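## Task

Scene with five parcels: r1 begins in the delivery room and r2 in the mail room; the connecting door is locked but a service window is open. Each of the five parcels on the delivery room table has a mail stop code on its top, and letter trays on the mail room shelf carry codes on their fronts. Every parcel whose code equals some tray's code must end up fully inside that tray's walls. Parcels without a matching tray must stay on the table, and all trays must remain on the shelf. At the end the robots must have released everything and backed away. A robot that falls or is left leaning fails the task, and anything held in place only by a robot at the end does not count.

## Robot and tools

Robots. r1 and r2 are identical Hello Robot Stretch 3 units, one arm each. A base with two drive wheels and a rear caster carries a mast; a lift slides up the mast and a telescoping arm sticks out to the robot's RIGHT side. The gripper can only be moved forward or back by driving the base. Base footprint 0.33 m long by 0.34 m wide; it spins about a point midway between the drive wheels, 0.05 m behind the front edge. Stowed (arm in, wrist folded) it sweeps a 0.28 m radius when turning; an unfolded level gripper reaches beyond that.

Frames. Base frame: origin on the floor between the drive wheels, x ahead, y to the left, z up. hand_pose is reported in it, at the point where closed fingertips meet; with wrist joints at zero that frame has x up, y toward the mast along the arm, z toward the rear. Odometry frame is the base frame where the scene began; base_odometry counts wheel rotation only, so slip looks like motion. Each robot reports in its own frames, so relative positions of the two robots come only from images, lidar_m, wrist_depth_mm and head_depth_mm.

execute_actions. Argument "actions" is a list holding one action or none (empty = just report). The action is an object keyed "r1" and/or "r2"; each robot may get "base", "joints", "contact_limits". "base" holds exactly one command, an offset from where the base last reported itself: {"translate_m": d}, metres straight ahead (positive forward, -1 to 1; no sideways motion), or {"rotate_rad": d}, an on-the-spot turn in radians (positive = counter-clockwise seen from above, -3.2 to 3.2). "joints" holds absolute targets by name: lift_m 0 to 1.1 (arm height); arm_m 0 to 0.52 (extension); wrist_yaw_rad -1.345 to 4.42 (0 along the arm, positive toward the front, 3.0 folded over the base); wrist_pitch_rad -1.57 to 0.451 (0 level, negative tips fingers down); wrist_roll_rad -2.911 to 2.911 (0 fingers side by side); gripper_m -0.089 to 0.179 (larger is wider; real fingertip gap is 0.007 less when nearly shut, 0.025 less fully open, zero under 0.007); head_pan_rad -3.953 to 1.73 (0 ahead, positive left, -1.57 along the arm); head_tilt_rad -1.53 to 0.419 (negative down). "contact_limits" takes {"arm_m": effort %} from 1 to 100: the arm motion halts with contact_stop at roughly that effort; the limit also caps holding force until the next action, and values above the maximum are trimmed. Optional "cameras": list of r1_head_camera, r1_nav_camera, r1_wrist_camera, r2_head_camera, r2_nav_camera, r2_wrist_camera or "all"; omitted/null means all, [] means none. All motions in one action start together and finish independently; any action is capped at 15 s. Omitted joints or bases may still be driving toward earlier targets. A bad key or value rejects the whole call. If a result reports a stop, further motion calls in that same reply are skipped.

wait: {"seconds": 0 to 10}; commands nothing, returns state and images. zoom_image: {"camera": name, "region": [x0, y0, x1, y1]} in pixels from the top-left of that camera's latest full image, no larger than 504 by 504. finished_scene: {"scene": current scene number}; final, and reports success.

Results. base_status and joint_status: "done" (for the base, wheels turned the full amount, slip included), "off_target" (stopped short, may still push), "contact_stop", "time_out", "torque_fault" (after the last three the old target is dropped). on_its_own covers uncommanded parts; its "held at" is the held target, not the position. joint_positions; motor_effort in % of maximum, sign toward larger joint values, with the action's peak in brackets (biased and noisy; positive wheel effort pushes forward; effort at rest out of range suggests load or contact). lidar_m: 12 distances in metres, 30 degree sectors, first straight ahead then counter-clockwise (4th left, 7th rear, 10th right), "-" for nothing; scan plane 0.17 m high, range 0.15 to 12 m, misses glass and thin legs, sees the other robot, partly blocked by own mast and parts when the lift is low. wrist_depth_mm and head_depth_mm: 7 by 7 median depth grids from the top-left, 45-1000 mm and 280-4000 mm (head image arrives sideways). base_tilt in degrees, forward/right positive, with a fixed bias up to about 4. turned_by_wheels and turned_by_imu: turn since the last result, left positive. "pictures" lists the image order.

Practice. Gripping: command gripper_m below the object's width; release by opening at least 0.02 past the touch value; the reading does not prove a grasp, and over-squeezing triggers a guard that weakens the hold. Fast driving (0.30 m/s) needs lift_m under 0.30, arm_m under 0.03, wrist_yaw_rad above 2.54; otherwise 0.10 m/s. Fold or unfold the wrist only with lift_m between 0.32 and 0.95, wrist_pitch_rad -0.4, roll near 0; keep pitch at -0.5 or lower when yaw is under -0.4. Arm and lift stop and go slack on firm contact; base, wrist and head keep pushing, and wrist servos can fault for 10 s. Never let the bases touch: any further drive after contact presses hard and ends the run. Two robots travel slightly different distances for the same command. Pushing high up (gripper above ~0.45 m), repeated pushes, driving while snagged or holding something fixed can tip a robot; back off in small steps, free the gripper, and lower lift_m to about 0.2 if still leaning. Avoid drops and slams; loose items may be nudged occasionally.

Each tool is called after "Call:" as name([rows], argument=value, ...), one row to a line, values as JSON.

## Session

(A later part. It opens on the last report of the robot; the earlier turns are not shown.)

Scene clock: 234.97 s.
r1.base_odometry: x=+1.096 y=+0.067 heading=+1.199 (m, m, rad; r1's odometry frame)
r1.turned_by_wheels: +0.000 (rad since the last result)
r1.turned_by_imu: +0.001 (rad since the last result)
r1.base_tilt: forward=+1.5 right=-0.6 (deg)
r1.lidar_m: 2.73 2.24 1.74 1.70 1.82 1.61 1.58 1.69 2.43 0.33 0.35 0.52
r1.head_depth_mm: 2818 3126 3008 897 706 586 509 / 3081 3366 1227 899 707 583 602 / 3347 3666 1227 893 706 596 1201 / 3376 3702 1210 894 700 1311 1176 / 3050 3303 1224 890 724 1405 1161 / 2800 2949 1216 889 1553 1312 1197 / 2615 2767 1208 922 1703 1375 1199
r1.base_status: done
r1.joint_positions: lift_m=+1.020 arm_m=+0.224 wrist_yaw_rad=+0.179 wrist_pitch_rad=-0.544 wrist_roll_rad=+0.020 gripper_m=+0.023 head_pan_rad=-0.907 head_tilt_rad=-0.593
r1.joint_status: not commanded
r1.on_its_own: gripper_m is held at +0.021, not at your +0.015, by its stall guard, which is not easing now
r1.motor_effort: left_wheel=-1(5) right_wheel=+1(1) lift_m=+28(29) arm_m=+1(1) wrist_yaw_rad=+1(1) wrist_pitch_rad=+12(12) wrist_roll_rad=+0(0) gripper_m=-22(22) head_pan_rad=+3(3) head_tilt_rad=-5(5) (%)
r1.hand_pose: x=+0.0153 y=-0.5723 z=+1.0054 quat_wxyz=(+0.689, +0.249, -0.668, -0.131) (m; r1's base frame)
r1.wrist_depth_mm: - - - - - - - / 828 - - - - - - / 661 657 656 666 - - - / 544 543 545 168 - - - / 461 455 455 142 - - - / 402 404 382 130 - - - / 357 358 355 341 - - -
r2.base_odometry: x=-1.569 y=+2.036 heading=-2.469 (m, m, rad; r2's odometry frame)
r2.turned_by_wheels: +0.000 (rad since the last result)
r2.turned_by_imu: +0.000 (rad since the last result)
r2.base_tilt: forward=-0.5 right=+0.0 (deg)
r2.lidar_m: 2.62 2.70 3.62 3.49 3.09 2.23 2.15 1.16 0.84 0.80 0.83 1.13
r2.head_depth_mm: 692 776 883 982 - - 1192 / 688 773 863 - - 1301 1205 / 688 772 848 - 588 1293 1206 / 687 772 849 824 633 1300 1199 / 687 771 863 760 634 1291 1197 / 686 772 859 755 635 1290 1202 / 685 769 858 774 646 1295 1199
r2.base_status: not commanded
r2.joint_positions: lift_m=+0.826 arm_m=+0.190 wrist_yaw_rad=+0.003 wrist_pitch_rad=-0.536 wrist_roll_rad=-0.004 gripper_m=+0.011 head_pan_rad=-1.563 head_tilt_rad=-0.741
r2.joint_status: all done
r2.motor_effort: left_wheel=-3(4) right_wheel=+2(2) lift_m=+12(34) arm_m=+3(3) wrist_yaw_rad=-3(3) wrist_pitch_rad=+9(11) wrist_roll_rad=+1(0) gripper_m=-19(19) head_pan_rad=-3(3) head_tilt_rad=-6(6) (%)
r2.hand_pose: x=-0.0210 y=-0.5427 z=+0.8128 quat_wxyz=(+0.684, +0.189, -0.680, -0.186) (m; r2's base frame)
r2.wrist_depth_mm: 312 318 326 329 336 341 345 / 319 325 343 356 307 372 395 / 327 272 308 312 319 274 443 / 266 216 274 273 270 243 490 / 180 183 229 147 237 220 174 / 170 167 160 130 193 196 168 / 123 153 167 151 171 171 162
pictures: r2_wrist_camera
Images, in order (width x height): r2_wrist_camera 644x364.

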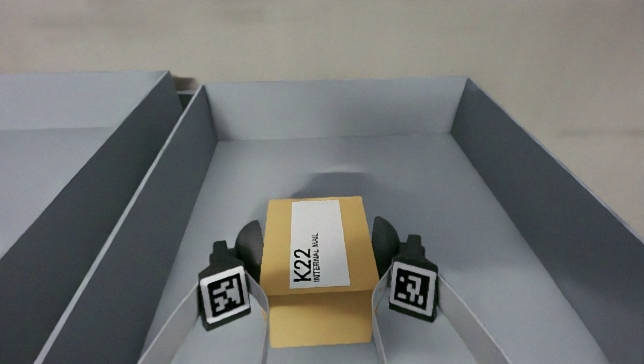

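Call:
execute_actions([
  {"r1": {"base": {"rotate_rad": 0.06}}, "r2": {"joints": {"lift_m": 0.813}}},
], cameras=[])

Call:
execute_actions([
  {"r1": {"base": {"translate_m": -0.1}}, "r2": {"joints": {"gripper_m": 0.1}}},
], cameras=["r2_wrist_camera"])

Scene clock: 237.43 s.
r1.base_odometry: x=+1.096 y=+0.067 heading=+1.258 (m, m, rad; r1's odometry frame)
r1.turned_by_wheels: +0.060 (rad since the last result)
r1.turned_by_imu: +0.061 (rad since the last result)
r1.base_tilt: forward=+1.5 right=-0.6 (deg)
r1.lidar_m: 2.73 2.14 1.72 1.71 1.86 1.59 1.58 1.72 2.60 0.33 0.36 0.55
r1.head_depth_mm: 2946 3197 3012 901 708 585 510 / 3194 3536 1224 895 705 584 1159 / 3381 3885 1219 894 705 612 1206 / 3146 3464 1223 893 704 1375 1135 / 2901 3107 1221 890 749 1402 1179 / 2708 2882 1219 888 1657 1344 1213 / 2485 2705 1206 999 1607 1411 1202
r1.base_status: done
r1.joint_positions: lift_m=+1.020 arm_m=+0.224 wrist_yaw_rad=+0.179 wrist_pitch_rad=-0.544 wrist_roll_rad=+0.020 gripper_m=+0.023 head_pan_rad=-0.907 head_tilt_rad=-0.593
r1.joint_status: not commanded
r1.on_its_own: gripper_m is held at +0.021, not at your +0.015, by its stall guard, which is not easing now
r1.motor_effort: left_wheel=+0(7) right_wheel=+1(5) lift_m=+28(28) arm_m=+2(1) wrist_yaw_rad=+1(1) wrist_pitch_rad=+11(12) wrist_roll_rad=+0(0) gripper_m=-22(21) head_pan_rad=+3(4) head_tilt_rad=-5(5) (%)
r1.hand_pose: x=+0.0154 y=-0.5723 z=+1.0054 quat_wxyz=(+0.689, +0.249, -0.668, -0.131) (m; r1's base frame)
r1.wrist_depth_mm: - - - - - - - / 843 - - - - - - / 653 659 654 652 - - - / 538 538 541 169 - - - / 461 459 453 142 - - - / 404 403 384 129 - - - / 353 354 353 341 - - -
r2.base_odometry: x=-1.569 y=+2.036 heading=-2.469 (m, m, rad; r2's odometry frame)
r2.turned_by_wheels: +0.000 (rad since the last result)
r2.turned_by_imu: +0.000 (rad since the last result)
r2.base_tilt: forward=-0.5 right=+0.0 (deg)
r2.lidar_m: 2.61 2.71 3.61 3.49 3.09 2.23 2.14 1.16 0.84 0.80 0.83 1.12
r2.head_depth_mm: 690 777 884 980 - - 1185 / 690 775 864 836 - 1293 1200 / 689 773 849 - - 1299 1205 / 689 771 847 826 633 1293 1205 / 686 770 863 759 634 1299 1201 / 685 769 860 755 636 1293 1207 / 685 771 860 774 644 1300 1194
r2.base_status: not commanded
r2.joint_positions: lift_m=+0.814 arm_m=+0.190 wrist_yaw_rad=+0.003 wrist_pitch_rad=-0.536 wrist_roll_rad=-0.004 gripper_m=+0.011 head_pan_rad=-1.563 head_tilt_rad=-0.741
r2.joint_status: all done
r2.motor_effort: left_wheel=-3(3) right_wheel=+2(2) lift_m=+13(12) arm_m=+2(2) wrist_yaw_rad=-3(3) wrist_pitch_rad=+9(9) wrist_roll_rad=+0(0) gripper_m=-19(19) head_pan_rad=-2(3) head_tilt_rad=-6(6) (%)
r2.hand_pose: x=-0.0210 y=-0.5427 z=+0.8008 quat_wxyz=(+0.684, +0.189, -0.680, -0.186) (m; r2's base frame)
r2.wrist_depth_mm: 315 320 329 329 337 343 352 / 317 313 296 295 294 369 397 / 319 225 299 304 308 256 440 / 181 201 254 255 252 234 180 / 172 168 215 148 220 211 166 / 128 166 152 130 179 183 166 / 120 153 157 151 161 160 155
pictures: none
No camera images: the call's "cameras" was empty. Leave "cameras" out to get every camera's image.

Scene clock: 239.40 s.
r1.base_odometry: x=+1.065 y=-0.029 heading=+1.258 (m, m, rad; r1's odometry frame)
r1.turned_by_wheels: +0.000 (rad since the last result)
r1.turned_by_imu: +0.000 (rad since the last result)
r1.base_tilt: forward=+1.4 right=-0.6 (deg)
r1.lidar_m: 2.83 2.16 1.74 1.72 1.86 1.49 1.48 1.62 2.45 0.97 0.35 0.53
r1.head_depth_mm: 2916 3225 2991 900 709 631 1203 / 3132 3486 1229 897 703 583 1136 / 3483 3756 1227 898 702 597 971 / 3243 3647 1219 890 704 1317 1152 / 2985 3199 1218 891 725 1418 1174 / 2803 2950 1216 889 1607 1347 1195 / 2611 2765 1212 965 1657 1403 1206
r1.base_status: done
r1.joint_positions: lift_m=+1.020 arm_m=+0.224 wrist_yaw_rad=+0.179 wrist_pitch_rad=-0.544 wrist_roll_rad=+0.020 gripper_m=+0.023 head_pan_rad=-0.907 head_tilt_rad=-0.593
r1.joint_status: not commanded
r1.on_its_own: gripper_m is held at +0.021, not at your +0.015, by its stall guard, which is not easing now
r1.motor_effort: left_wheel=+0(7) right_wheel=+1(2) lift_m=+29(29) arm_m=+1(1) wrist_yaw_rad=+2(1) wrist_pitch_rad=+12(11) wrist_roll_rad=+0(0) gripper_m=-21(22) head_pan_rad=+4(2) head_tilt_rad=-5(4) (%)
r1.hand_pose: x=+0.0154 y=-0.5723 z=+1.0054 quat_wxyz=(+0.689, +0.249, -0.668, -0.131) (m; r1's base frame)
r1.wrist_depth_mm: - - - - - - - / 818 - - - - - - / 647 657 656 649 - - - / 540 548 546 168 - - - / 461 462 453 143 - - - / 401 400 383 130 - - - / 356 355 358 - - - -
r2.base_odometry: x=-1.569 y=+2.036 heading=-2.469 (m, m, rad; r2's odometry frame)
r2.turned_by_wheels: +0.000 (rad since the last result)
r2.turned_by_imu: +0.000 (rad since the last result)
r2.base_tilt: forward=-0.6 right=+0.0 (deg)
r2.lidar_m: 2.62 2.69 3.60 3.49 3.06 2.23 2.15 1.16 0.84 0.80 0.83 1.13
r2.head_depth_mm: 689 775 885 983 - - 1185 / 690 772 866 833 - 1294 1202 / 688 772 848 - - 1299 1200 / 689 771 846 829 627 1293 1208 / 685 772 861 761 634 1298 1205 / 687 771 860 754 636 1285 1201 / 685 767 861 775 646 1290 1201
r2.base_status: not commanded
r2.joint_positions: lift_m=+0.814 arm_m=+0.190 wrist_yaw_rad=+0.003 wrist_pitch_rad=-0.536 wrist_roll_rad=-0.004 gripper_m=+0.100 head_pan_rad=-1.563 head_tilt_rad=-0.741
r2.joint_status: all done
r2.motor_effort: left_wheel=-3(4) right_wheel=+2(2) lift_m=+13(12) arm_m=+3(2) wrist_yaw_rad=-3(3) wrist_pitch_rad=+9(9) wrist_roll_rad=+0(0) gripper_m=+1(80) head_pan_rad=-3(2) head_tilt_rad=-5(6) (%)
r2.hand_pose: x=-0.0210 y=-0.5427 z=+0.8008 quat_wxyz=(+0.684, +0.189, -0.680, -0.186) (m; r2's base frame)
r2.wrist_depth_mm: 314 318 325 329 338 343 353 / 315 311 293 294 300 370 389 / 320 224 302 304 309 254 437 / 183 202 253 256 254 235 180 / 172 169 214 149 218 211 166 / 128 154 178 131 175 185 168 / 120 152 157 152 160 161 155
pictures: r2_wrist_camera
Images, in order (width x height): r2_wrist_camera 644x364.

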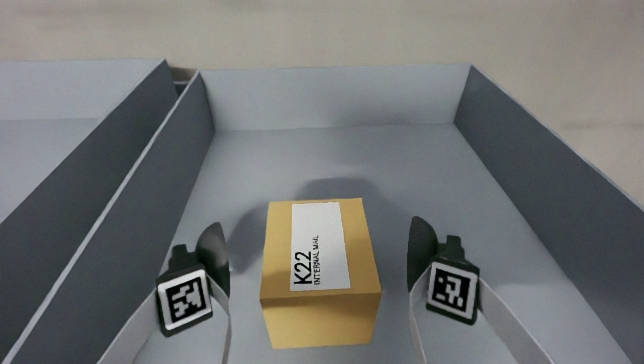

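Call:
execute_actions([
  {"r1": {"base": {"translate_m": -0.2}, "joints": {"arm_m": 0.4, "wrist_yaw_rad": -0.5}}, "r2": {"joints": {"lift_m": 0.93, "arm_m": 0.0, "wrist_pitch_rad": -0.4}}},
], cameras=["r2_wrist_camera"])

Scene clock: 245.40 s.
r1.base_odometry: x=+1.003 y=-0.219 heading=+1.258 (m, m, rad; r1's odometry frame)
r1.turned_by_wheels: +0.000 (rad since the last result)
r1.turned_by_imu: +0.001 (rad since the last result)
r1.base_tilt: forward=+1.5 right=-0.5 (deg)
r1.lidar_m: 3.02 2.19 1.77 1.75 1.61 1.29 1.28 1.40 2.15 0.99 0.46 0.47
r1.head_depth_mm: 2920 3127 3002 982 1578 1428 1211 / 3145 3430 1233 896 1657 1414 1208 / 3452 3817 1221 897 778 1409 1206 / 3491 3890 1220 895 704 1348 1153 / 3225 3500 1215 882 701 1328 1132 / 3013 3096 1216 875 771 1314 1197 / 2784 2874 1213 919 1638 1377 1200
r1.base_status: done
r1.joint_positions: lift_m=+1.020 arm_m=+0.400 wrist_yaw_rad=-0.499 wrist_pitch_rad=-0.544 wrist_roll_rad=+0.020 gripper_m=+0.023 head_pan_rad=-0.907 head_tilt_rad=-0.593
r1.joint_status: all done
r1.on_its_own: gripper_m is held at +0.021, not at your +0.015, by its stall guard, which is not easing now
r1.motor_effort: left_wheel=+0(6) right_wheel=+1(3) lift_m=+29(28) arm_m=+1(1) wrist_yaw_rad=+0(2) wrist_pitch_rad=+12(12) wrist_roll_rad=+0(0) gripper_m=-22(22) head_pan_rad=+3(3) head_tilt_rad=-5(5) (%)
r1.hand_pose: x=-0.1205 y=-0.7263 z=+1.0054 quat_wxyz=(+0.606, +0.013, -0.713, -0.353) (m; r1's base frame)
r1.wrist_depth_mm: - - - - - - - / - - - - - - - / - - - - - - - / - - - 168 - - - / - - - 143 - - - / - - - 130 - - - / - - - - - - -
r2.base_odometry: x=-1.569 y=+2.036 heading=-2.469 (m, m, rad; r2's odometry frame)
r2.turned_by_wheels: +0.000 (rad since the last result)
r2.turned_by_imu: +0.000 (rad since the last result)
r2.base_tilt: forward=-0.5 right=+0.1 (deg)
r2.lidar_m: 2.61 2.71 3.62 3.50 3.10 2.23 2.14 1.16 0.84 0.80 0.83 1.12
r2.head_depth_mm: 688 774 884 1000 - - - / 688 772 865 781 - - - / 690 772 845 804 - - - / 688 771 847 803 - 1314 1206 / 687 772 863 769 629 1301 1198 / 686 769 860 757 636 1297 1197 / 685 769 862 772 646 1292 1197
r2.base_status: not commanded
r2.joint_positions: lift_m=+0.929 arm_m=+0.000 wrist_yaw_rad=+0.002 wrist_pitch_rad=-0.422 wrist_roll_rad=-0.004 gripper_m=+0.100 head_pan_rad=-1.563 head_tilt_rad=-0.741
r2.joint_status: all done
r2.motor_effort: left_wheel=-3(4) right_wheel=+2(2) lift_m=+40(42) arm_m=-3(1) wrist_yaw_rad=-3(3) wrist_pitch_rad=+12(15) wrist_roll_rad=+0(1) gripper_m=+0(1) head_pan_rad=-2(2) head_tilt_rad=-6(6) (%)
r2.hand_pose: x=-0.0211 y=-0.3692 z=+0.9411 quat_wxyz=(+0.693, +0.149, -0.689, -0.147) (m; r2's base frame)
r2.wrist_depth_mm: 464 471 476 486 491 517 516 / 505 509 528 530 546 551 571 / 556 541 549 564 584 614 618 / 469 527 504 523 517 683 694 / 417 421 400 378 414 772 789 / 352 349 347 349 345 877 886 / 288 286 290 295 297 286 -
pictures: r2_wrist_camera
Images, in order (width x height): r2_wrist_camera 644x364.

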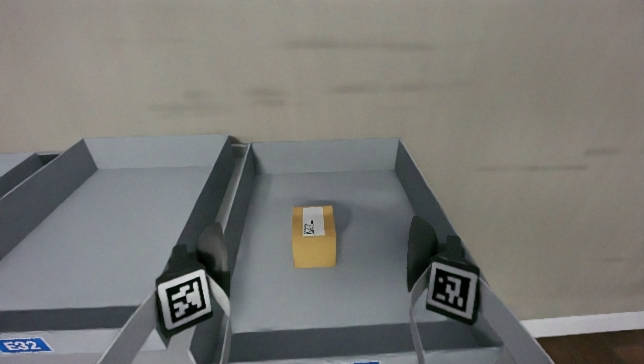

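Call:
execute_actions([
  {"r1": {"base": {"translate_m": -0.27}, "joints": {"arm_m": 0.52, "wrist_yaw_rad": -1.07}}, "r2": {"base": {"rotate_rad": 1.477}, "joints": {"lift_m": 0.63, "wrist_yaw_rad": 2.7, "gripper_m": 0.04, "head_pan_rad": 0.0, "head_tilt_rad": -0.2}}},
], cameras=["r2_head_camera"])

Call:
execute_actions([
  {"r1": {"base": {"translate_m": -0.53}, "joints": {"head_pan_rad": -1.4, "head_tilt_rad": -0.4}}, "r2": {"base": {"translate_m": 1.0}, "joints": {"lift_m": 0.285}}},
], cameras=["r2_head_camera", "r1_wrist_camera"])

Scene clock: 252.20 s.
r1.base_odometry: x=+0.920 y=-0.476 heading=+1.258 (m, m, rad; r1's odometry frame)
r1.turned_by_wheels: +0.000 (rad since the last result)
r1.turned_by_imu: +0.002 (rad since the last result)
r1.base_tilt: forward=+1.5 right=-0.6 (deg)
r1.lidar_m: 2.08 2.24 1.80 1.79 1.27 1.02 1.02 1.11 1.70 2.97 1.09 0.68
r1.head_depth_mm: 2835 3047 2929 2175 1720 1419 1202 / 3103 3408 3012 2095 1719 1414 1206 / 3447 3764 1225 1948 1623 1411 1206 / 3660 - 1228 1030 1713 1413 1205 / 3526 3882 1222 939 1712 1410 1203 / 3252 3425 1217 889 981 1148 1202 / 3010 1892 1209 886 1561 1376 1207
r1.base_status: done
r1.joint_positions: lift_m=+1.020 arm_m=+0.520 wrist_yaw_rad=-1.068 wrist_pitch_rad=-0.544 wrist_roll_rad=+0.020 gripper_m=+0.023 head_pan_rad=-0.907 head_tilt_rad=-0.593
r1.joint_status: all done
r1.on_its_own: gripper_m is held at +0.021, not at your +0.015, by its stall guard, which is not easing now
r1.motor_effort: left_wheel=-2(8) right_wheel=+2(2) lift_m=+28(30) arm_m=+1(1) wrist_yaw_rad=-1(2) wrist_pitch_rad=+12(11) wrist_roll_rad=+0(0) gripper_m=-21(22) head_pan_rad=+3(4) head_tilt_rad=-4(5) (%)
r1.hand_pose: x=-0.2027 y=-0.7642 z=+1.0054 quat_wxyz=(+0.483, -0.188, -0.688, -0.509) (m; r1's base frame)
r1.wrist_depth_mm: - - - - 978 771 710 / - - - - - 896 778 / - - - - - 992 847 / - - - 168 - - 914 / - - - 143 - - 966 / - - - 129 - - - / - - - - - - -
r2.base_odometry: x=-1.569 y=+2.036 heading=-0.992 (m, m, rad; r2's odometry frame)
r2.turned_by_wheels: +1.477 (rad since the last result)
r2.turned_by_imu: +1.502 (rad since the last result)
r2.base_tilt: forward=-0.6 right=+0.0 (deg)
r2.lidar_m: 3.49 3.42 2.31 2.14 1.29 0.86 0.80 0.81 1.04 2.25 2.65 3.33
r2.head_depth_mm: 3355 3483 3630 3744 3516 2374 1821 / 3280 3395 3525 3675 3483 2379 1799 / 3252 3366 3517 3645 3517 2375 1804 / 3224 3287 - 3567 3438 2373 1788 / 3168 3247 - 3508 3443 2359 1791 / 3207 3247 3356 3508 3439 2357 1782 / 3077 3220 3360 3434 3421 2342 1781
r2.base_status: done
r2.joint_positions: lift_m=+0.631 arm_m=+0.000 wrist_yaw_rad=+2.697 wrist_pitch_rad=-0.421 wrist_roll_rad=-0.004 gripper_m=+0.040 head_pan_rad=-0.007 head_tilt_rad=-0.211
r2.joint_status: all done
r2.motor_effort: left_wheel=-3(10) right_wheel=+2(4) lift_m=+12(35) arm_m=-3(3) wrist_yaw_rad=+2(2) wrist_pitch_rad=+12(12) wrist_roll_rad=+0(0) gripper_m=+0(79) head_pan_rad=+3(36) head_tilt_rad=+7(44) (%)
r2.hand_pose: x=+0.0751 y=+0.0569 z=+0.6426 quat_wxyz=(+0.297, +0.705, -0.007, +0.643) (m; r2's base frame)
r2.wrist_depth_mm: - - - - - - - / - - - - - - - / - - - - - - - / - - - - - - - / - - - - - - - / - 878 913 884 901 891 838 / - 777 742 746 746 748 727
pictures: r2_head_camera (sideways: a quarter turn clockwise sets it upright)
Images, in order (width x height): r2_head_camera 896x504.

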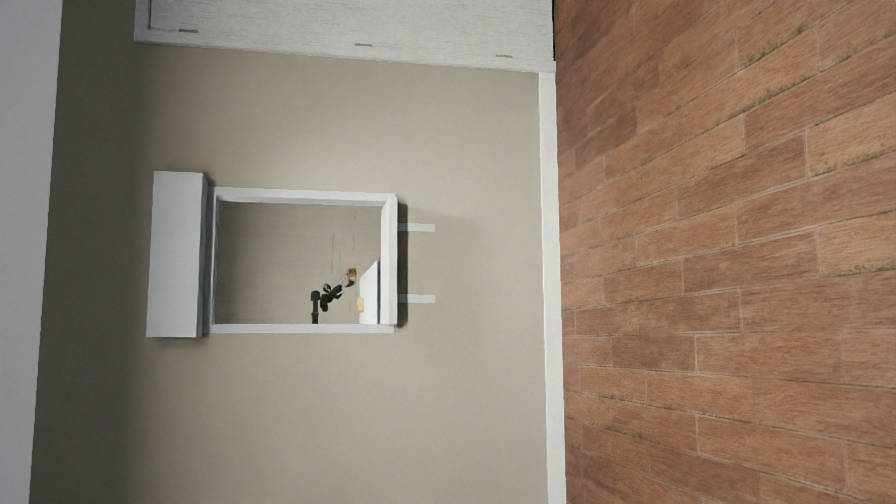

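Scene clock: 259.37 s.
r1.base_odometry: x=+0.757 y=-0.980 heading=+1.258 (m, m, rad; r1's odometry frame)
r1.turned_by_wheels: +0.000 (rad since the last result)
r1.turned_by_imu: +0.002 (rad since the last result)
r1.base_tilt: forward=+1.6 right=-0.6 (deg)
r1.lidar_m: 1.49 2.33 1.88 1.26 0.61 0.50 0.49 0.53 0.83 2.89 3.14 1.17
r1.head_depth_mm: 2375 2475 - 2814 2125 1650 1343 / 2491 2609 2855 2979 2101 1639 1336 / 2523 2754 2955 2926 2123 1631 1343 / 2600 2798 3076 2991 2090 1643 1337 / 2716 2948 3252 2962 2104 1625 1329 / 2805 3079 3377 2951 2076 1626 1330 / 2944 3229 3496 2925 2088 1629 1335
r1.base_status: done
r1.joint_positions: lift_m=+1.020 arm_m=+0.520 wrist_yaw_rad=-1.068 wrist_pitch_rad=-0.544 wrist_roll_rad=+0.020 gripper_m=+0.023 head_pan_rad=-1.393 head_tilt_rad=-0.409
r1.joint_status: all done
r1.on_its_own: gripper_m is held at +0.021, not at your +0.015, by its stall guard, which is not easing now
r1.motor_effort: left_wheel=+0(7) right_wheel=+2(5) lift_m=+28(28) arm_m=+1(1) wrist_yaw_rad=-1(1) wrist_pitch_rad=+11(12) wrist_roll_rad=+0(0) gripper_m=-22(22) head_pan_rad=-2(34) head_tilt_rad=+5(26) (%)
r1.hand_pose: x=-0.2027 y=-0.7642 z=+1.0054 quat_wxyz=(+0.483, -0.188, -0.688, -0.509) (m; r1's base frame)
r1.wrist_depth_mm: - 917 709 559 627 - - / - - 814 619 527 527 525 / - - 945 716 450 412 412 / - - - 168 635 402 351 / - - - 143 627 575 474 / - - - 130 442 614 509 / - - - - 940 699 570
r2.base_odometry: x=-1.022 y=+1.199 heading=-0.992 (m, m, rad; r2's odometry frame)
r2.turned_by_wheels: +0.000 (rad since the last result)
r2.turned_by_imu: +0.011 (rad since the last result)
r2.base_tilt: forward=-0.5 right=+0.0 (deg)
r2.lidar_m: 2.52 2.55 2.40 2.24 2.28 1.92 1.80 1.82 2.33 2.51 2.55 2.69
r2.head_depth_mm: 2350 2443 2550 2636 2738 2399 1823 / 2341 2436 2520 2611 2693 2403 1799 / 2301 2442 - 2631 2696 2394 1796 / 2254 - - 2594 2641 2380 1797 / 2229 2354 - 2550 2643 2358 1785 / 2240 2282 2391 2494 2582 2385 1792 / 2214 2296 2383 2465 2535 2311 1789
r2.base_status: done
r2.joint_positions: lift_m=+0.286 arm_m=+0.000 wrist_yaw_rad=+2.697 wrist_pitch_rad=-0.421 wrist_roll_rad=-0.004 gripper_m=+0.040 head_pan_rad=-0.007 head_tilt_rad=-0.210
r2.joint_status: all done
r2.motor_effort: left_wheel=-3(10) right_wheel=+2(8) lift_m=+12(13) arm_m=-3(2) wrist_yaw_rad=+2(3) wrist_pitch_rad=+12(12) wrist_roll_rad=+0(0) gripper_m=+0(0) head_pan_rad=+3(3) head_tilt_rad=+6(7) (%)
r2.hand_pose: x=+0.0750 y=+0.0570 z=+0.2976 quat_wxyz=(+0.297, +0.705, -0.007, +0.644) (m; r2's base frame)
r2.wrist_depth_mm: - - - - - - - / - - - - - - - / - - 975 940 909 938 919 / 729 742 741 728 715 715 716 / 614 596 586 582 577 578 573 / - 487 490 483 508 482 486 / - - - 421 411 418 410
pictures: r1_wrist_camera, r2_head_camera (sideways: a quarter turn clockwise sets it upright)
Images, in order (width x height): r1_wrist_camera 644x364, r2_head_camera 896x504.

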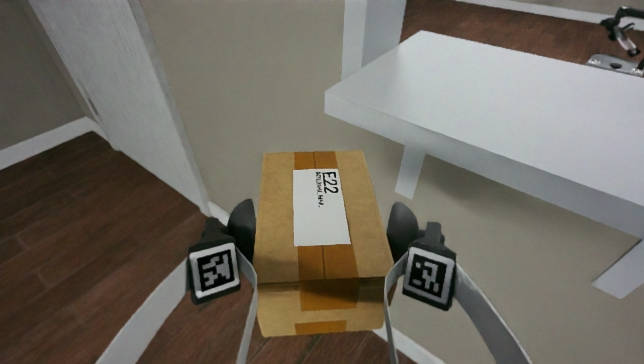

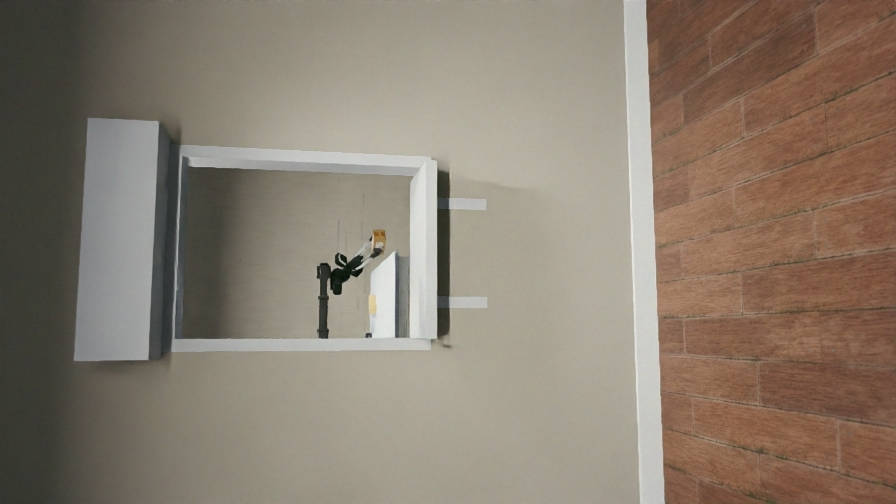

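Call:
execute_actions([
  {"r1": {"base": {"rotate_rad": -0.638}, "joints": {"wrist_yaw_rad": -1.12, "lift_m": 1.0}}, "r2": {"base": {"translate_m": 0.5}}},
], cameras=["r1_wrist_camera", "r2_head_camera"])

Scene clock: 263.90 s.
r1.base_odometry: x=+0.757 y=-0.980 heading=+0.620 (m, m, rad; r1's odometry frame)
r1.turned_by_wheels: -0.638 (rad since the last result)
r1.turned_by_imu: -0.640 (rad since the last result)
r1.base_tilt: forward=+1.5 right=-0.5 (deg)
r1.lidar_m: 1.42 1.17 2.57 1.92 1.73 0.68 0.51 0.49 0.51 0.72 2.06 3.03
r1.head_depth_mm: 960 3011 - 878 697 888 929 / 915 985 1048 924 1053 1108 1165 / 1093 1152 1214 1190 1369 1456 1335 / 1441 1549 1671 1799 1896 1630 1343 / 2034 2268 2565 2634 2112 1628 1330 / 2445 2650 2813 2946 2103 1629 1336 / 2411 2521 2767 2878 2100 1634 1331
r1.base_status: done
r1.joint_positions: lift_m=+1.000 arm_m=+0.520 wrist_yaw_rad=-1.119 wrist_pitch_rad=-0.544 wrist_roll_rad=+0.020 gripper_m=+0.023 head_pan_rad=-1.393 head_tilt_rad=-0.409
r1.joint_status: all done
r1.on_its_own: gripper_m is held at +0.021, not at your +0.015, by its stall guard, which is not easing now
r1.motor_effort: left_wheel=+3(11) right_wheel=-1(5) lift_m=+23(22) arm_m=+1(1) wrist_yaw_rad=+0(1) wrist_pitch_rad=+12(12) wrist_roll_rad=+0(0) gripper_m=-22(22) head_pan_rad=-3(5) head_tilt_rad=+6(5) (%)
r1.hand_pose: x=-0.2074 y=-0.7549 z=+0.9855 quat_wxyz=(+0.470, -0.205, -0.683, -0.521) (m; r1's base frame)
r1.wrist_depth_mm: - - - - - - - / - - - - - - 204 / - - - - - - 206 / 310 310 313 168 311 312 204 / 263 267 261 143 269 265 207 / 230 229 218 130 180 232 207 / 205 205 204 196 203 205 200
r2.base_odometry: x=-0.748 y=+0.780 heading=-0.992 (m, m, rad; r2's odometry frame)
r2.turned_by_wheels: +0.000 (rad since the last result)
r2.turned_by_imu: +0.005 (rad since the last result)
r2.base_tilt: forward=-0.6 right=+0.0 (deg)
r2.lidar_m: 2.02 2.05 2.45 2.29 2.33 2.44 2.29 2.33 2.64 2.45 2.49 2.15
r2.head_depth_mm: 1862 1955 2022 2105 2195 2253 1808 / 1682 1935 2021 2079 2160 2226 1807 / 1665 - - 2079 2139 2188 1813 / 1652 - - 2063 2116 2165 1804 / 1621 - - 2029 2089 2143 1800 / 1769 1848 1905 1976 2085 2122 1775 / 1754 1828 1887 1968 2041 2108 1782
r2.base_status: done
r2.joint_positions: lift_m=+0.286 arm_m=+0.000 wrist_yaw_rad=+2.697 wrist_pitch_rad=-0.421 wrist_roll_rad=-0.004 gripper_m=+0.040 head_pan_rad=-0.007 head_tilt_rad=-0.210
r2.joint_status: not commanded
r2.motor_effort: left_wheel=-4(9) right_wheel=+3(7) lift_m=+12(13) arm_m=-3(2) wrist_yaw_rad=+2(2) wrist_pitch_rad=+12(12) wrist_roll_rad=+0(0) gripper_m=+0(0) head_pan_rad=+3(3) head_tilt_rad=+6(6) (%)
r2.hand_pose: x=+0.0750 y=+0.0570 z=+0.2976 quat_wxyz=(+0.297, +0.705, -0.007, +0.644) (m; r2's base frame)
r2.wrist_depth_mm: - - - - - - - / - - - - - - - / - - 958 971 924 925 946 / 765 709 712 735 715 709 718 / 619 585 579 587 590 578 567 / - 495 511 492 502 478 482 / - - - 420 411 410 414
pictures: r1_wrist_camera, r2_head_camera (sideways: a quarter turn clockwise sets it upright)
Images, in order (width x height): r1_wrist_camera 644x364, r2_head_camera 896x504.

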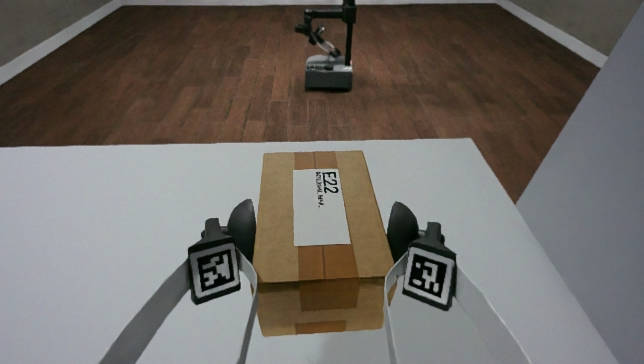

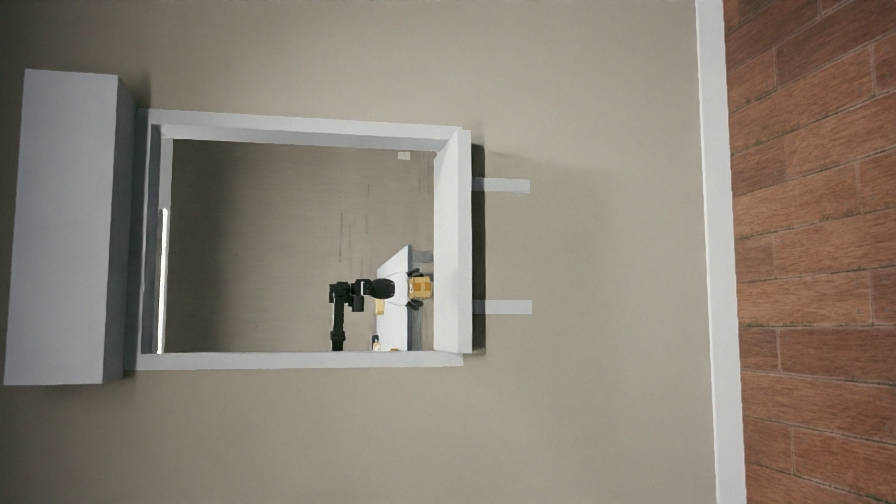

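Call:
execute_actions([
  {"r1": {"joints": {"lift_m": 0.954}}, "r2": {"base": {"translate_m": 0.5}}},
], cameras=[])

Call:
execute_actions([
  {"r1": {"joints": {"gripper_m": 0.11}}, "r2": {"base": {"translate_m": 0.5}}},
], cameras=["r1_wrist_camera"])

Scene clock: 268.93 s.
r1.base_odometry: x=+0.757 y=-0.980 heading=+0.620 (m, m, rad; r1's odometry frame)
r1.turned_by_wheels: +0.000 (rad since the last result)
r1.turned_by_imu: +0.001 (rad since the last result)
r1.base_tilt: forward=+1.4 right=-0.6 (deg)
r1.lidar_m: 1.42 1.17 2.57 1.92 1.73 0.68 0.51 0.49 0.51 0.72 2.06 3.02
r1.head_depth_mm: 955 3032 3283 832 699 884 928 / 917 988 1061 864 1052 1108 1165 / 1089 1155 1215 1189 1368 1461 1333 / 1448 1546 1660 1808 1898 1621 1333 / 2065 2248 2526 2624 2112 1631 1331 / 2429 2616 2870 2944 2091 1620 1328 / 2383 2575 2770 2870 2084 1632 1335
r1.base_status: not commanded
r1.joint_positions: lift_m=+0.954 arm_m=+0.520 wrist_yaw_rad=-1.119 wrist_pitch_rad=-0.544 wrist_roll_rad=+0.020 gripper_m=+0.023 head_pan_rad=-1.393 head_tilt_rad=-0.409
r1.joint_status: all done
r1.on_its_own: gripper_m is held at +0.021, not at your +0.015, by its stall guard, which is not easing now
r1.motor_effort: left_wheel=+3(3) right_wheel=-1(1) lift_m=+22(22) arm_m=+1(1) wrist_yaw_rad=+0(0) wrist_pitch_rad=+12(12) wrist_roll_rad=+0(0) gripper_m=-22(21) head_pan_rad=-3(4) head_tilt_rad=+5(5) (%)
r1.hand_pose: x=-0.2074 y=-0.7549 z=+0.9395 quat_wxyz=(+0.470, -0.205, -0.683, -0.521) (m; r1's base frame)
r1.wrist_depth_mm: - - - - - - - / - - - - - - 204 / 295 294 294 298 297 325 205 / 245 244 244 168 244 246 205 / 207 208 205 143 212 208 197 / 181 180 171 130 157 181 182 / 160 161 160 154 159 161 161
r2.base_odometry: x=-0.474 y=+0.362 heading=-0.992 (m, m, rad; r2's odometry frame)
r2.turned_by_wheels: +0.000 (rad since the last result)
r2.turned_by_imu: +0.005 (rad since the last result)
r2.base_tilt: forward=-0.5 right=-0.1 (deg)
r2.lidar_m: 1.52 1.55 2.00 2.33 2.37 2.97 2.78 2.83 2.58 2.40 2.35 1.62
r2.head_depth_mm: 1324 1457 1515 1579 1644 1700 1738 / 1327 - - 1655 1603 1690 1729 / 1351 - - - 1583 1664 1708 / 1344 - - 3387 1574 1657 1684 / 1341 - - 3313 1558 1611 1679 / 1333 1380 1427 1480 1549 1598 1665 / 1324 1363 1413 1469 1532 1583 1636
r2.base_status: done
r2.joint_positions: lift_m=+0.286 arm_m=+0.000 wrist_yaw_rad=+2.698 wrist_pitch_rad=-0.421 wrist_roll_rad=-0.004 gripper_m=+0.040 head_pan_rad=-0.007 head_tilt_rad=-0.210
r2.joint_status: not commanded
r2.motor_effort: left_wheel=-3(8) right_wheel=+2(7) lift_m=+12(12) arm_m=-2(2) wrist_yaw_rad=+2(1) wrist_pitch_rad=+12(12) wrist_roll_rad=+1(1) gripper_m=+0(0) head_pan_rad=+2(3) head_tilt_rad=+6(6) (%)
r2.hand_pose: x=+0.0750 y=+0.0570 z=+0.2976 quat_wxyz=(+0.297, +0.705, -0.007, +0.644) (m; r2's base frame)
r2.wrist_depth_mm: - - - - - - - / - - - - - - - / - - 948 942 948 981 922 / 731 722 718 727 694 713 724 / 616 587 577 589 581 580 568 / - 498 507 476 494 482 478 / - - - 422 408 416 414
pictures: none
No camera images: the call's "cameras" was empty. Leave "cameras" out to get every camera's image.

Scene clock: 272.20 s.
r1.base_odometry: x=+0.757 y=-0.980 heading=+0.620 (m, m, rad; r1's odometry frame)
r1.turned_by_wheels: +0.000 (rad since the last result)
r1.turned_by_imu: +0.001 (rad since the last result)
r1.base_tilt: forward=+1.6 right=-0.6 (deg)
r1.lidar_m: 1.41 1.17 2.57 1.92 1.73 0.68 0.51 0.49 0.51 0.72 2.05 3.02
r1.head_depth_mm: 956 3030 3268 832 698 890 930 / 915 984 1066 863 1052 1106 1165 / 1094 1149 1214 1188 1371 1446 1336 / 1446 1550 1674 1806 1901 1619 1335 / 2042 2249 2521 2659 2085 1631 1340 / 2446 2611 2780 2896 2099 1626 1334 / 2374 2555 2791 2902 2101 1633 1327
r1.base_status: not commanded
r1.joint_positions: lift_m=+0.954 arm_m=+0.520 wrist_yaw_rad=-1.119 wrist_pitch_rad=-0.540 wrist_roll_rad=+0.020 gripper_m=+0.110 head_pan_rad=-1.393 head_tilt_rad=-0.409
r1.joint_status: all done
r1.motor_effort: left_wheel=+3(3) right_wheel=-1(1) lift_m=+23(22) arm_m=+1(1) wrist_yaw_rad=+0(1) wrist_pitch_rad=+10(12) wrist_roll_rad=+0(0) gripper_m=+0(87) head_pan_rad=-4(5) head_tilt_rad=+5(5) (%)
r1.hand_pose: x=-0.2080 y=-0.7552 z=+0.9404 quat_wxyz=(+0.471, -0.207, -0.682, -0.520) (m; r1's base frame)
r1.wrist_depth_mm: - - - - - - - / - - - - - - 204 / 298 299 297 298 301 - 205 / 246 246 246 174 247 247 206 / 210 210 203 147 208 214 198 / 182 187 173 132 174 188 183 / 164 161 161 154 161 162 162
r2.base_odometry: x=-0.201 y=-0.057 heading=-0.992 (m, m, rad; r2's odometry frame)
r2.turned_by_wheels: +0.000 (rad since the last result)
r2.turned_by_imu: +0.005 (rad since the last result)
r2.base_tilt: forward=-0.6 right=+0.0 (deg)
r2.lidar_m: 1.03 1.04 1.35 2.37 2.42 3.12 3.27 3.32 2.53 2.35 1.57 1.09
r2.head_depth_mm: 3141 - - 1159 1059 1117 1175 / 3421 - - - 1103 1106 1156 / 3407 - - - 1096 1093 1144 / 3198 - - - 1087 1081 1135 / 3181 - - 1264 1057 1067 1118 / 3186 - - 2793 1013 1061 1107 / 875 899 935 965 1007 1051 1092
r2.base_status: done
r2.joint_positions: lift_m=+0.286 arm_m=+0.000 wrist_yaw_rad=+2.698 wrist_pitch_rad=-0.421 wrist_roll_rad=-0.004 gripper_m=+0.040 head_pan_rad=-0.007 head_tilt_rad=-0.210
r2.joint_status: not commanded
r2.motor_effort: left_wheel=-4(9) right_wheel=+2(7) lift_m=+12(12) arm_m=-3(2) wrist_yaw_rad=+1(1) wrist_pitch_rad=+12(12) wrist_roll_rad=+0(0) gripper_m=+0(0) head_pan_rad=+2(2) head_tilt_rad=+6(6) (%)
r2.hand_pose: x=+0.0750 y=+0.0570 z=+0.2976 quat_wxyz=(+0.297, +0.705, -0.007, +0.644) (m; r2's base frame)
r2.wrist_depth_mm: - - - - - 867 709 / - - - - - 917 755 / - - 936 966 952 903 793 / 733 728 740 714 721 714 701 / 625 573 590 581 582 581 572 / - 495 511 489 501 490 492 / - - - 426 410 420 409
pictures: r1_wrist_camera
Images, in order (width x height): r1_wrist_camera 644x364.

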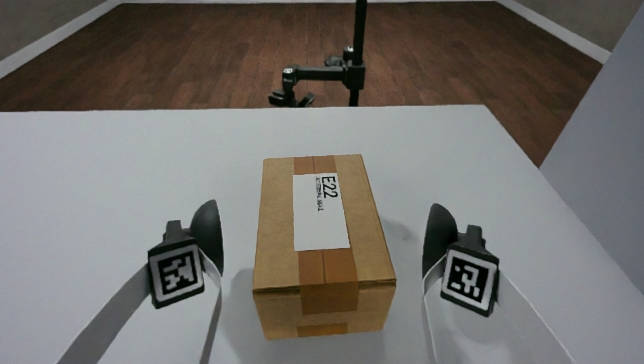

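Call:
execute_actions([
  {"r1": {"joints": {"lift_m": 1.04}}, "r2": {"base": {"translate_m": 0.16}, "joints": {"lift_m": 0.42}}},
], cameras=[])

Call:
execute_actions([
  {"r1": {"base": {"rotate_rad": 0.62}}, "r2": {"base": {"translate_m": 0.2}, "joints": {"lift_m": 0.65}}},
], cameras=[])

Scene clock: 284.93 s.
r1.base_odometry: x=+0.757 y=-0.980 heading=+0.620 (m, m, rad; r1's odometry frame)
r1.turned_by_wheels: +0.000 (rad since the last result)
r1.turned_by_imu: +0.001 (rad since the last result)
r1.base_tilt: forward=+1.5 right=-0.6 (deg)
r1.lidar_m: 1.42 1.17 2.56 1.92 1.73 0.68 0.51 0.49 0.51 0.72 2.06 3.01
r1.head_depth_mm: 961 3013 - 931 696 890 931 / 919 983 1087 923 1049 1106 1167 / 1096 1151 1211 1191 1376 1465 1338 / 1441 1548 1675 1828 1905 1635 1335 / 2031 2272 2548 2653 2091 1622 1326 / 2443 2634 2842 2938 2087 1625 1334 / 2361 2563 2733 2852 2092 1620 1329
r1.base_status: not commanded
r1.joint_positions: lift_m=+1.040 arm_m=+0.520 wrist_yaw_rad=-1.119 wrist_pitch_rad=-0.539 wrist_roll_rad=+0.020 gripper_m=+0.110 head_pan_rad=-1.393 head_tilt_rad=-0.409
r1.joint_status: all done
r1.motor_effort: left_wheel=+3(3) right_wheel=-1(1) lift_m=+27(29) arm_m=+1(1) wrist_yaw_rad=+0(1) wrist_pitch_rad=+9(10) wrist_roll_rad=+0(0) gripper_m=+0(0) head_pan_rad=-3(3) head_tilt_rad=+6(5) (%)
r1.hand_pose: x=-0.2081 y=-0.7552 z=+1.0263 quat_wxyz=(+0.471, -0.207, -0.682, -0.520) (m; r1's base frame)
r1.wrist_depth_mm: - - - - - - - / - - - - - - 203 / - - - - - - 205 / 371 368 374 372 372 - 204 / 316 314 315 318 316 285 207 / 273 282 275 221 277 269 207 / 248 242 243 196 244 245 208
r2.base_odometry: x=-0.113 y=-0.191 heading=-0.992 (m, m, rad; r2's odometry frame)
r2.turned_by_wheels: +0.000 (rad since the last result)
r2.turned_by_imu: +0.002 (rad since the last result)
r2.base_tilt: forward=-0.6 right=+0.1 (deg)
r2.lidar_m: 0.87 0.88 1.14 2.39 2.43 3.17 3.43 3.50 2.50 2.34 1.34 0.92
r2.head_depth_mm: 3409 - - - 1041 874 977 / 3418 - - - 1102 870 965 / 3174 - - - 1093 864 955 / 3157 - - - 1026 862 944 / 3199 - - 2679 958 815 935 / 3202 - - 3578 1082 811 921 / 757 759 782 817 842 863 913
r2.base_status: done
r2.joint_positions: lift_m=+0.419 arm_m=+0.000 wrist_yaw_rad=+2.698 wrist_pitch_rad=-0.421 wrist_roll_rad=-0.004 gripper_m=+0.040 head_pan_rad=-0.007 head_tilt_rad=-0.209
r2.joint_status: all done
r2.motor_effort: left_wheel=-3(16) right_wheel=+2(8) lift_m=+40(41) arm_m=-3(2) wrist_yaw_rad=+1(1) wrist_pitch_rad=+12(12) wrist_roll_rad=+0(0) gripper_m=+0(1) head_pan_rad=+2(3) head_tilt_rad=+6(6) (%)
r2.hand_pose: x=+0.0750 y=+0.0571 z=+0.4313 quat_wxyz=(+0.297, +0.705, -0.007, +0.644) (m; r2's base frame)
r2.wrist_depth_mm: - - - - 979 763 605 / - - - - - 773 633 / - - - - - 793 643 / - 975 947 915 907 836 698 / 807 769 776 759 760 784 692 / - 637 654 654 668 619 639 / - 562 534 562 546 544 545
pictures: none
No camera images: the call's "cameras" was empty. Leave "cameras" out to get every camera's image.

Scene clock: 288.30 s.
r1.base_odometry: x=+0.757 y=-0.980 heading=+1.240 (m, m, rad; r1's odometry frame)
r1.turned_by_wheels: +0.620 (rad since the last result)
r1.turned_by_imu: +0.624 (rad since the last result)
r1.base_tilt: forward=+1.5 right=-0.6 (deg)
r1.lidar_m: 1.30 2.36 1.88 1.32 0.63 0.50 0.49 0.53 0.81 2.89 3.13 1.17
r1.head_depth_mm: 2389 2521 - 2881 2136 1636 1337 / 2418 2611 2896 2951 2125 1639 1337 / 2525 2713 2960 2960 2110 1639 1345 / 2579 2785 3066 2957 2108 1628 1338 / 2674 2939 3187 2955 2086 1628 1331 / 2824 3024 3299 2989 2089 1625 1335 / 2883 3128 3505 2922 2100 1621 1332
r1.base_status: done
r1.joint_positions: lift_m=+1.040 arm_m=+0.520 wrist_yaw_rad=-1.119 wrist_pitch_rad=-0.539 wrist_roll_rad=+0.020 gripper_m=+0.110 head_pan_rad=-1.393 head_tilt_rad=-0.409
r1.joint_status: not commanded
r1.motor_effort: left_wheel=-1(8) right_wheel=+1(7) lift_m=+28(28) arm_m=+1(1) wrist_yaw_rad=+0(0) wrist_pitch_rad=+9(9) wrist_roll_rad=+0(0) gripper_m=+0(0) head_pan_rad=-3(3) head_tilt_rad=+5(6) (%)
r1.hand_pose: x=-0.2082 y=-0.7553 z=+1.0264 quat_wxyz=(+0.471, -0.207, -0.682, -0.520) (m; r1's base frame)
r1.wrist_depth_mm: - 791 628 532 - - - / - 933 725 578 577 576 - / - - 833 496 454 457 427 / - - - 743 598 388 375 / - - - 896 712 541 351 / - - - - 813 582 503 / - - - - 938 736 563
r2.base_odometry: x=-0.004 y=-0.358 heading=-0.992 (m, m, rad; r2's odometry frame)
r2.turned_by_wheels: +0.000 (rad since the last result)
r2.turned_by_imu: +0.002 (rad since the last result)
r2.base_tilt: forward=-0.6 right=+0.0 (deg)
r2.lidar_m: 0.67 0.68 0.88 2.03 2.46 3.18 3.62 3.64 2.48 2.34 1.03 0.71
r2.head_depth_mm: 3389 - - - 3518 754 633 / 3370 - - - 3544 748 608 / 3182 - - - 3506 746 607 / 3201 - - 2503 3284 717 606 / 3174 - - 3096 3463 708 604 / 3204 - - 3103 3279 737 601 / 3054 - - - 3030 704 579
r2.base_status: done
r2.joint_positions: lift_m=+0.649 arm_m=+0.000 wrist_yaw_rad=+2.698 wrist_pitch_rad=-0.421 wrist_roll_rad=-0.004 gripper_m=+0.040 head_pan_rad=-0.007 head_tilt_rad=-0.209
r2.joint_status: all done
r2.motor_effort: left_wheel=-4(6) right_wheel=+2(5) lift_m=+41(41) arm_m=-2(3) wrist_yaw_rad=+2(2) wrist_pitch_rad=+12(12) wrist_roll_rad=+0(0) gripper_m=+0(1) head_pan_rad=+3(2) head_tilt_rad=+5(6) (%)
r2.hand_pose: x=+0.0750 y=+0.0571 z=+0.6614 quat_wxyz=(+0.297, +0.705, -0.007, +0.644) (m; r2's base frame)
r2.wrist_depth_mm: - - - - 723 559 472 / - - - - 755 586 485 / - - - - 861 636 501 / - - - - 914 663 525 / - - - - 952 700 555 / - 907 935 931 880 747 580 / - 817 750 790 768 740 598
pictures: none
No camera images: the call's "cameras" was empty. Leave "cameras" out to get every camera's image.

Call:
execute_actions([
  {"r1": {"base": {"translate_m": 0.36}, "joints": {"arm_m": 0.25, "wrist_yaw_rad": 0.0}}, "r2": {"base": {"rotate_rad": 1.649}, "joints": {"lift_m": 1.03, "wrist_yaw_rad": 0.0, "gripper_m": 0.125, "head_pan_rad": -1.57, "head_tilt_rad": -0.5}}},
], cameras=["r2_wrist_camera"])

Scene clock: 296.87 s.
r1.base_odometry: x=+0.874 y=-0.640 heading=+1.240 (m, m, rad; r1's odometry frame)
r1.turned_by_wheels: +0.000 (rad since the last result)
r1.turned_by_imu: +0.002 (rad since the last result)
r1.base_tilt: forward=+1.6 right=-0.6 (deg)
r1.lidar_m: 1.62 2.31 1.84 1.82 1.08 0.86 0.85 0.92 1.39 2.94 1.17 0.83
r1.head_depth_mm: 2405 2574 - - 2141 1647 1355 / 2488 2647 2919 3053 2128 1638 1340 / 2543 2777 2989 3019 2112 1640 1339 / 2670 2864 3120 2964 2097 1624 1340 / 2768 2951 3213 2957 2097 1635 1325 / 2821 3117 3369 2919 2098 1637 1333 / 2955 3251 3506 2896 2028 1476 1332
r1.base_status: done
r1.joint_positions: lift_m=+1.040 arm_m=+0.250 wrist_yaw_rad=-0.001 wrist_pitch_rad=-0.539 wrist_roll_rad=+0.020 gripper_m=+0.110 head_pan_rad=-1.393 head_tilt_rad=-0.408
r1.joint_status: all done
r1.motor_effort: left_wheel=-2(4) right_wheel=+1(5) lift_m=+27(28) arm_m=-3(2) wrist_yaw_rad=+1(3) wrist_pitch_rad=+9(9) wrist_roll_rad=+0(0) gripper_m=+0(0) head_pan_rad=-4(3) head_tilt_rad=+5(5) (%)
r1.hand_pose: x=-0.0217 y=-0.6028 z=+1.0264 quat_wxyz=(+0.675, +0.186, -0.688, -0.191) (m; r1's base frame)
r1.wrist_depth_mm: - - - - - - - / - - - - - - - / - - - - - - - / - - - - - - - / - - - - - - - / - - - - - - - / - - - - - - -
r2.base_odometry: x=-0.004 y=-0.358 heading=+0.657 (m, m, rad; r2's odometry frame)
r2.turned_by_wheels: +1.649 (rad since the last result)
r2.turned_by_imu: +1.676 (rad since the last result)
r2.base_tilt: forward=-0.5 right=+0.1 (deg)
r2.lidar_m: 2.40 2.49 3.42 3.63 3.33 2.41 2.34 0.94 0.69 0.67 0.69 0.96
r2.head_depth_mm: - - - 908 - - - / - - - 2006 - - - / - - 3745 925 - - - / - 3272 3950 895 - - 998 / - 2775 3732 849 682 887 987 / - - 3410 771 680 869 986 / 548 590 637 703 782 868 985
r2.base_status: done
r2.joint_positions: lift_m=+1.029 arm_m=+0.000 wrist_yaw_rad=+0.003 wrist_pitch_rad=-0.421 wrist_roll_rad=-0.004 gripper_m=+0.125 head_pan_rad=-1.563 head_tilt_rad=-0.494
r2.joint_status: all done
r2.motor_effort: left_wheel=-3(10) right_wheel=+2(6) lift_m=+41(41) arm_m=-2(3) wrist_yaw_rad=-4(2) wrist_pitch_rad=+12(12) wrist_roll_rad=+0(0) gripper_m=+0(81) head_pan_rad=-3(34) head_tilt_rad=-4(31) (%)
r2.hand_pose: x=-0.0208 y=-0.3693 z=+1.0414 quat_wxyz=(+0.693, +0.149, -0.689, -0.147) (m; r2's base frame)
r2.wrist_depth_mm: 352 364 - - - - 445 / 391 388 - - - - 439 / 421 427 576 578 608 575 471 / 469 472 460 461 462 455 482 / 518 525 405 405 407 557 580 / 602 588 622 631 639 659 666 / 681 730 733 738 747 803 797
pictures: r2_wrist_camera
Images, in order (width x height): r2_wrist_camera 644x364.

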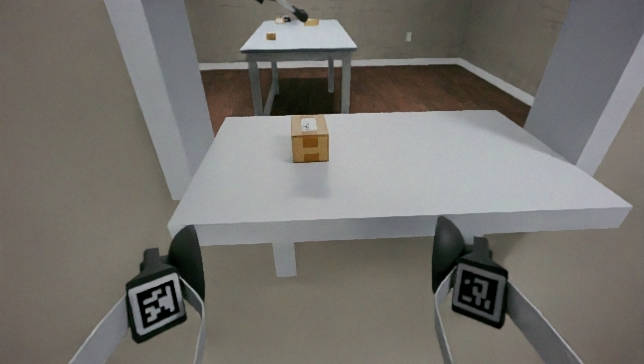

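Call:
execute_actions([
  {"r1": {"base": {"translate_m": 0.42}}, "r2": {"joints": {"arm_m": 0.41, "wrist_pitch_rad": -0.52}}},
], cameras=["r2_wrist_camera"])

Scene clock: 303.40 s.
r1.base_odometry: x=+1.011 y=-0.242 heading=+1.240 (m, m, rad; r1's odometry frame)
r1.turned_by_wheels: +0.000 (rad since the last result)
r1.turned_by_imu: +0.002 (rad since the last result)
r1.base_tilt: forward=+1.5 right=-0.6 (deg)
r1.lidar_m: 3.03 2.24 1.78 1.76 1.61 1.28 1.27 1.37 2.07 1.02 0.49 0.47
r1.head_depth_mm: 2476 2626 - - 2129 1647 1347 / 2511 2720 2956 3056 2122 1653 1345 / 2626 2820 3088 3075 2111 1637 1332 / 2679 2913 3159 2953 2120 1614 1339 / 2784 3002 3248 2957 1158 1532 1335 / 2891 3152 3417 2922 872 1532 1335 / 2988 3212 3619 1218 865 697 1294
r1.base_status: done
r1.joint_positions: lift_m=+1.040 arm_m=+0.250 wrist_yaw_rad=-0.001 wrist_pitch_rad=-0.539 wrist_roll_rad=+0.020 gripper_m=+0.110 head_pan_rad=-1.393 head_tilt_rad=-0.408
r1.joint_status: not commanded
r1.motor_effort: left_wheel=-1(4) right_wheel=+1(3) lift_m=+27(29) arm_m=-3(3) wrist_yaw_rad=+1(1) wrist_pitch_rad=+9(9) wrist_roll_rad=+0(0) gripper_m=+0(0) head_pan_rad=-3(3) head_tilt_rad=+5(5) (%)
r1.hand_pose: x=-0.0217 y=-0.6028 z=+1.0264 quat_wxyz=(+0.675, +0.186, -0.688, -0.191) (m; r1's base frame)
r1.wrist_depth_mm: - - - - - - - / - - - - - - - / - - - - - - - / 569 577 - - - - - / 494 505 - - - - - / 422 447 - - - - - / 388 - - - - - -
r2.base_odometry: x=-0.004 y=-0.358 heading=+0.657 (m, m, rad; r2's odometry frame)
r2.turned_by_wheels: +0.000 (rad since the last result)
r2.turned_by_imu: +0.000 (rad since the last result)
r2.base_tilt: forward=-0.6 right=+0.0 (deg)
r2.lidar_m: 2.40 2.50 3.41 3.62 3.32 2.41 2.35 0.94 0.69 0.67 0.69 0.95
r2.head_depth_mm: - - 3702 861 664 869 985 / - - 3975 860 689 868 980 / - - - 835 687 869 990 / - - - 783 686 868 986 / - 3111 3710 849 684 869 988 / - - 3425 770 681 870 989 / 550 591 633 704 781 872 985
r2.base_status: not commanded
r2.joint_positions: lift_m=+1.029 arm_m=+0.410 wrist_yaw_rad=+0.002 wrist_pitch_rad=-0.532 wrist_roll_rad=-0.004 gripper_m=+0.125 head_pan_rad=-1.563 head_tilt_rad=-0.494
r2.joint_status: all done
r2.motor_effort: left_wheel=-3(3) right_wheel=+1(1) lift_m=+41(41) arm_m=+2(3) wrist_yaw_rad=-2(3) wrist_pitch_rad=+7(8) wrist_roll_rad=+0(0) gripper_m=+1(0) head_pan_rad=-3(3) head_tilt_rad=-4(5) (%)
r2.hand_pose: x=-0.0211 y=-0.7634 z=+1.0174 quat_wxyz=(+0.684, +0.187, -0.680, -0.185) (m; r2's base frame)
r2.wrist_depth_mm: - - - - - - - / - - - - - - - / - - - - - - - / - - - - - - - / - - 318 313 316 313 310 / 216 284 271 217 269 278 266 / 214 233 237 190 236 233 237
pictures: r2_wrist_camera
Images, in order (width x height): r2_wrist_camera 644x364.

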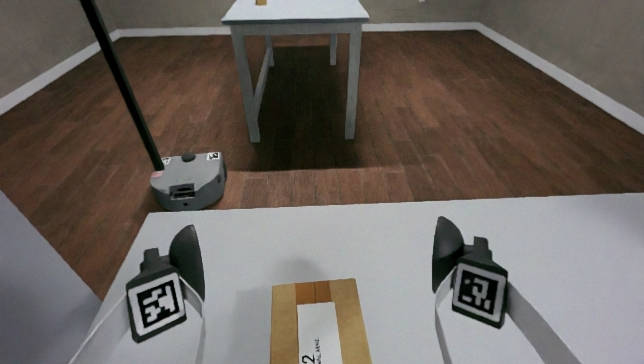

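Call:
execute_actions([
  {"r1": {"base": {"translate_m": 0.1}}, "r2": {"joints": {"arm_m": 0.385, "lift_m": 0.948}}},
], cameras=["r2_wrist_camera"])

Scene clock: 306.60 s.
r1.base_odometry: x=+1.043 y=-0.148 heading=+1.240 (m, m, rad; r1's odometry frame)
r1.turned_by_wheels: +0.000 (rad since the last result)
r1.turned_by_imu: +0.001 (rad since the last result)
r1.base_tilt: forward=+1.5 right=-0.6 (deg)
r1.lidar_m: 2.94 2.23 1.77 1.75 1.73 1.38 1.36 1.48 2.24 0.96 0.40 0.47
r1.head_depth_mm: 2461 2644 - - 2148 1654 1348 / 2511 2720 2986 3127 2118 1645 1345 / 2671 2829 3050 3114 2105 1639 1337 / 2663 2932 3185 2970 1157 1574 1331 / 2769 2996 3247 2924 872 1481 1340 / 2914 3149 3484 1223 867 675 1232 / 3023 3295 3628 1216 864 674 553
r1.base_status: done
r1.joint_positions: lift_m=+1.040 arm_m=+0.250 wrist_yaw_rad=-0.001 wrist_pitch_rad=-0.539 wrist_roll_rad=+0.020 gripper_m=+0.110 head_pan_rad=-1.393 head_tilt_rad=-0.408
r1.joint_status: not commanded
r1.motor_effort: left_wheel=-2(4) right_wheel=+1(4) lift_m=+28(28) arm_m=-2(3) wrist_yaw_rad=+1(1) wrist_pitch_rad=+9(9) wrist_roll_rad=+0(0) gripper_m=+0(0) head_pan_rad=-3(3) head_tilt_rad=+5(5) (%)
r1.hand_pose: x=-0.0217 y=-0.6028 z=+1.0264 quat_wxyz=(+0.675, +0.186, -0.688, -0.191) (m; r1's base frame)
r1.wrist_depth_mm: - - - - - - - / - - - - - - - / 696 - - - - - - / 571 572 616 - - - - / 490 486 778 - - - - / 428 434 - - - - - / 377 381 - - - - -
r2.base_odometry: x=-0.004 y=-0.358 heading=+0.657 (m, m, rad; r2's odometry frame)
r2.turned_by_wheels: +0.000 (rad since the last result)
r2.turned_by_imu: +0.000 (rad since the last result)
r2.base_tilt: forward=-0.6 right=+0.0 (deg)
r2.lidar_m: 2.40 2.50 3.44 3.62 3.30 2.42 2.34 0.95 0.69 0.67 0.70 0.95
r2.head_depth_mm: - - - - 653 874 980 / - - - 813 687 870 981 / - - - 778 685 871 987 / - 3228 3952 810 685 868 988 / - 3125 3684 850 682 868 988 / - - 3434 771 680 873 987 / 550 590 636 703 778 870 984
r2.base_status: not commanded
r2.joint_positions: lift_m=+0.949 arm_m=+0.385 wrist_yaw_rad=+0.002 wrist_pitch_rad=-0.532 wrist_roll_rad=-0.004 gripper_m=+0.125 head_pan_rad=-1.563 head_tilt_rad=-0.494
r2.joint_status: all done
r2.motor_effort: left_wheel=-3(3) right_wheel=+2(2) lift_m=+12(34) arm_m=-3(1) wrist_yaw_rad=-2(2) wrist_pitch_rad=+7(7) wrist_roll_rad=+0(0) gripper_m=+1(1) head_pan_rad=-3(2) head_tilt_rad=-4(4) (%)
r2.hand_pose: x=-0.0211 y=-0.7389 z=+0.9367 quat_wxyz=(+0.684, +0.187, -0.680, -0.185) (m; r2's base frame)
r2.wrist_depth_mm: - - - - - - - / - - - - - - - / - - - - 318 314 313 / - 258 255 178 255 251 253 / 206 214 206 149 213 210 211 / 183 184 173 128 176 189 181 / 160 156 157 137 156 158 159
pictures: r2_wrist_camera
Images, in order (width x height): r2_wrist_camera 644x364.

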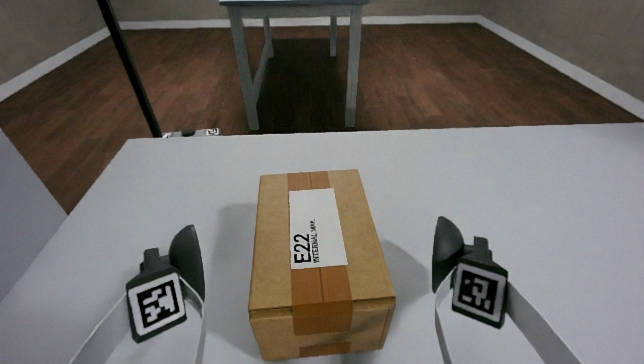

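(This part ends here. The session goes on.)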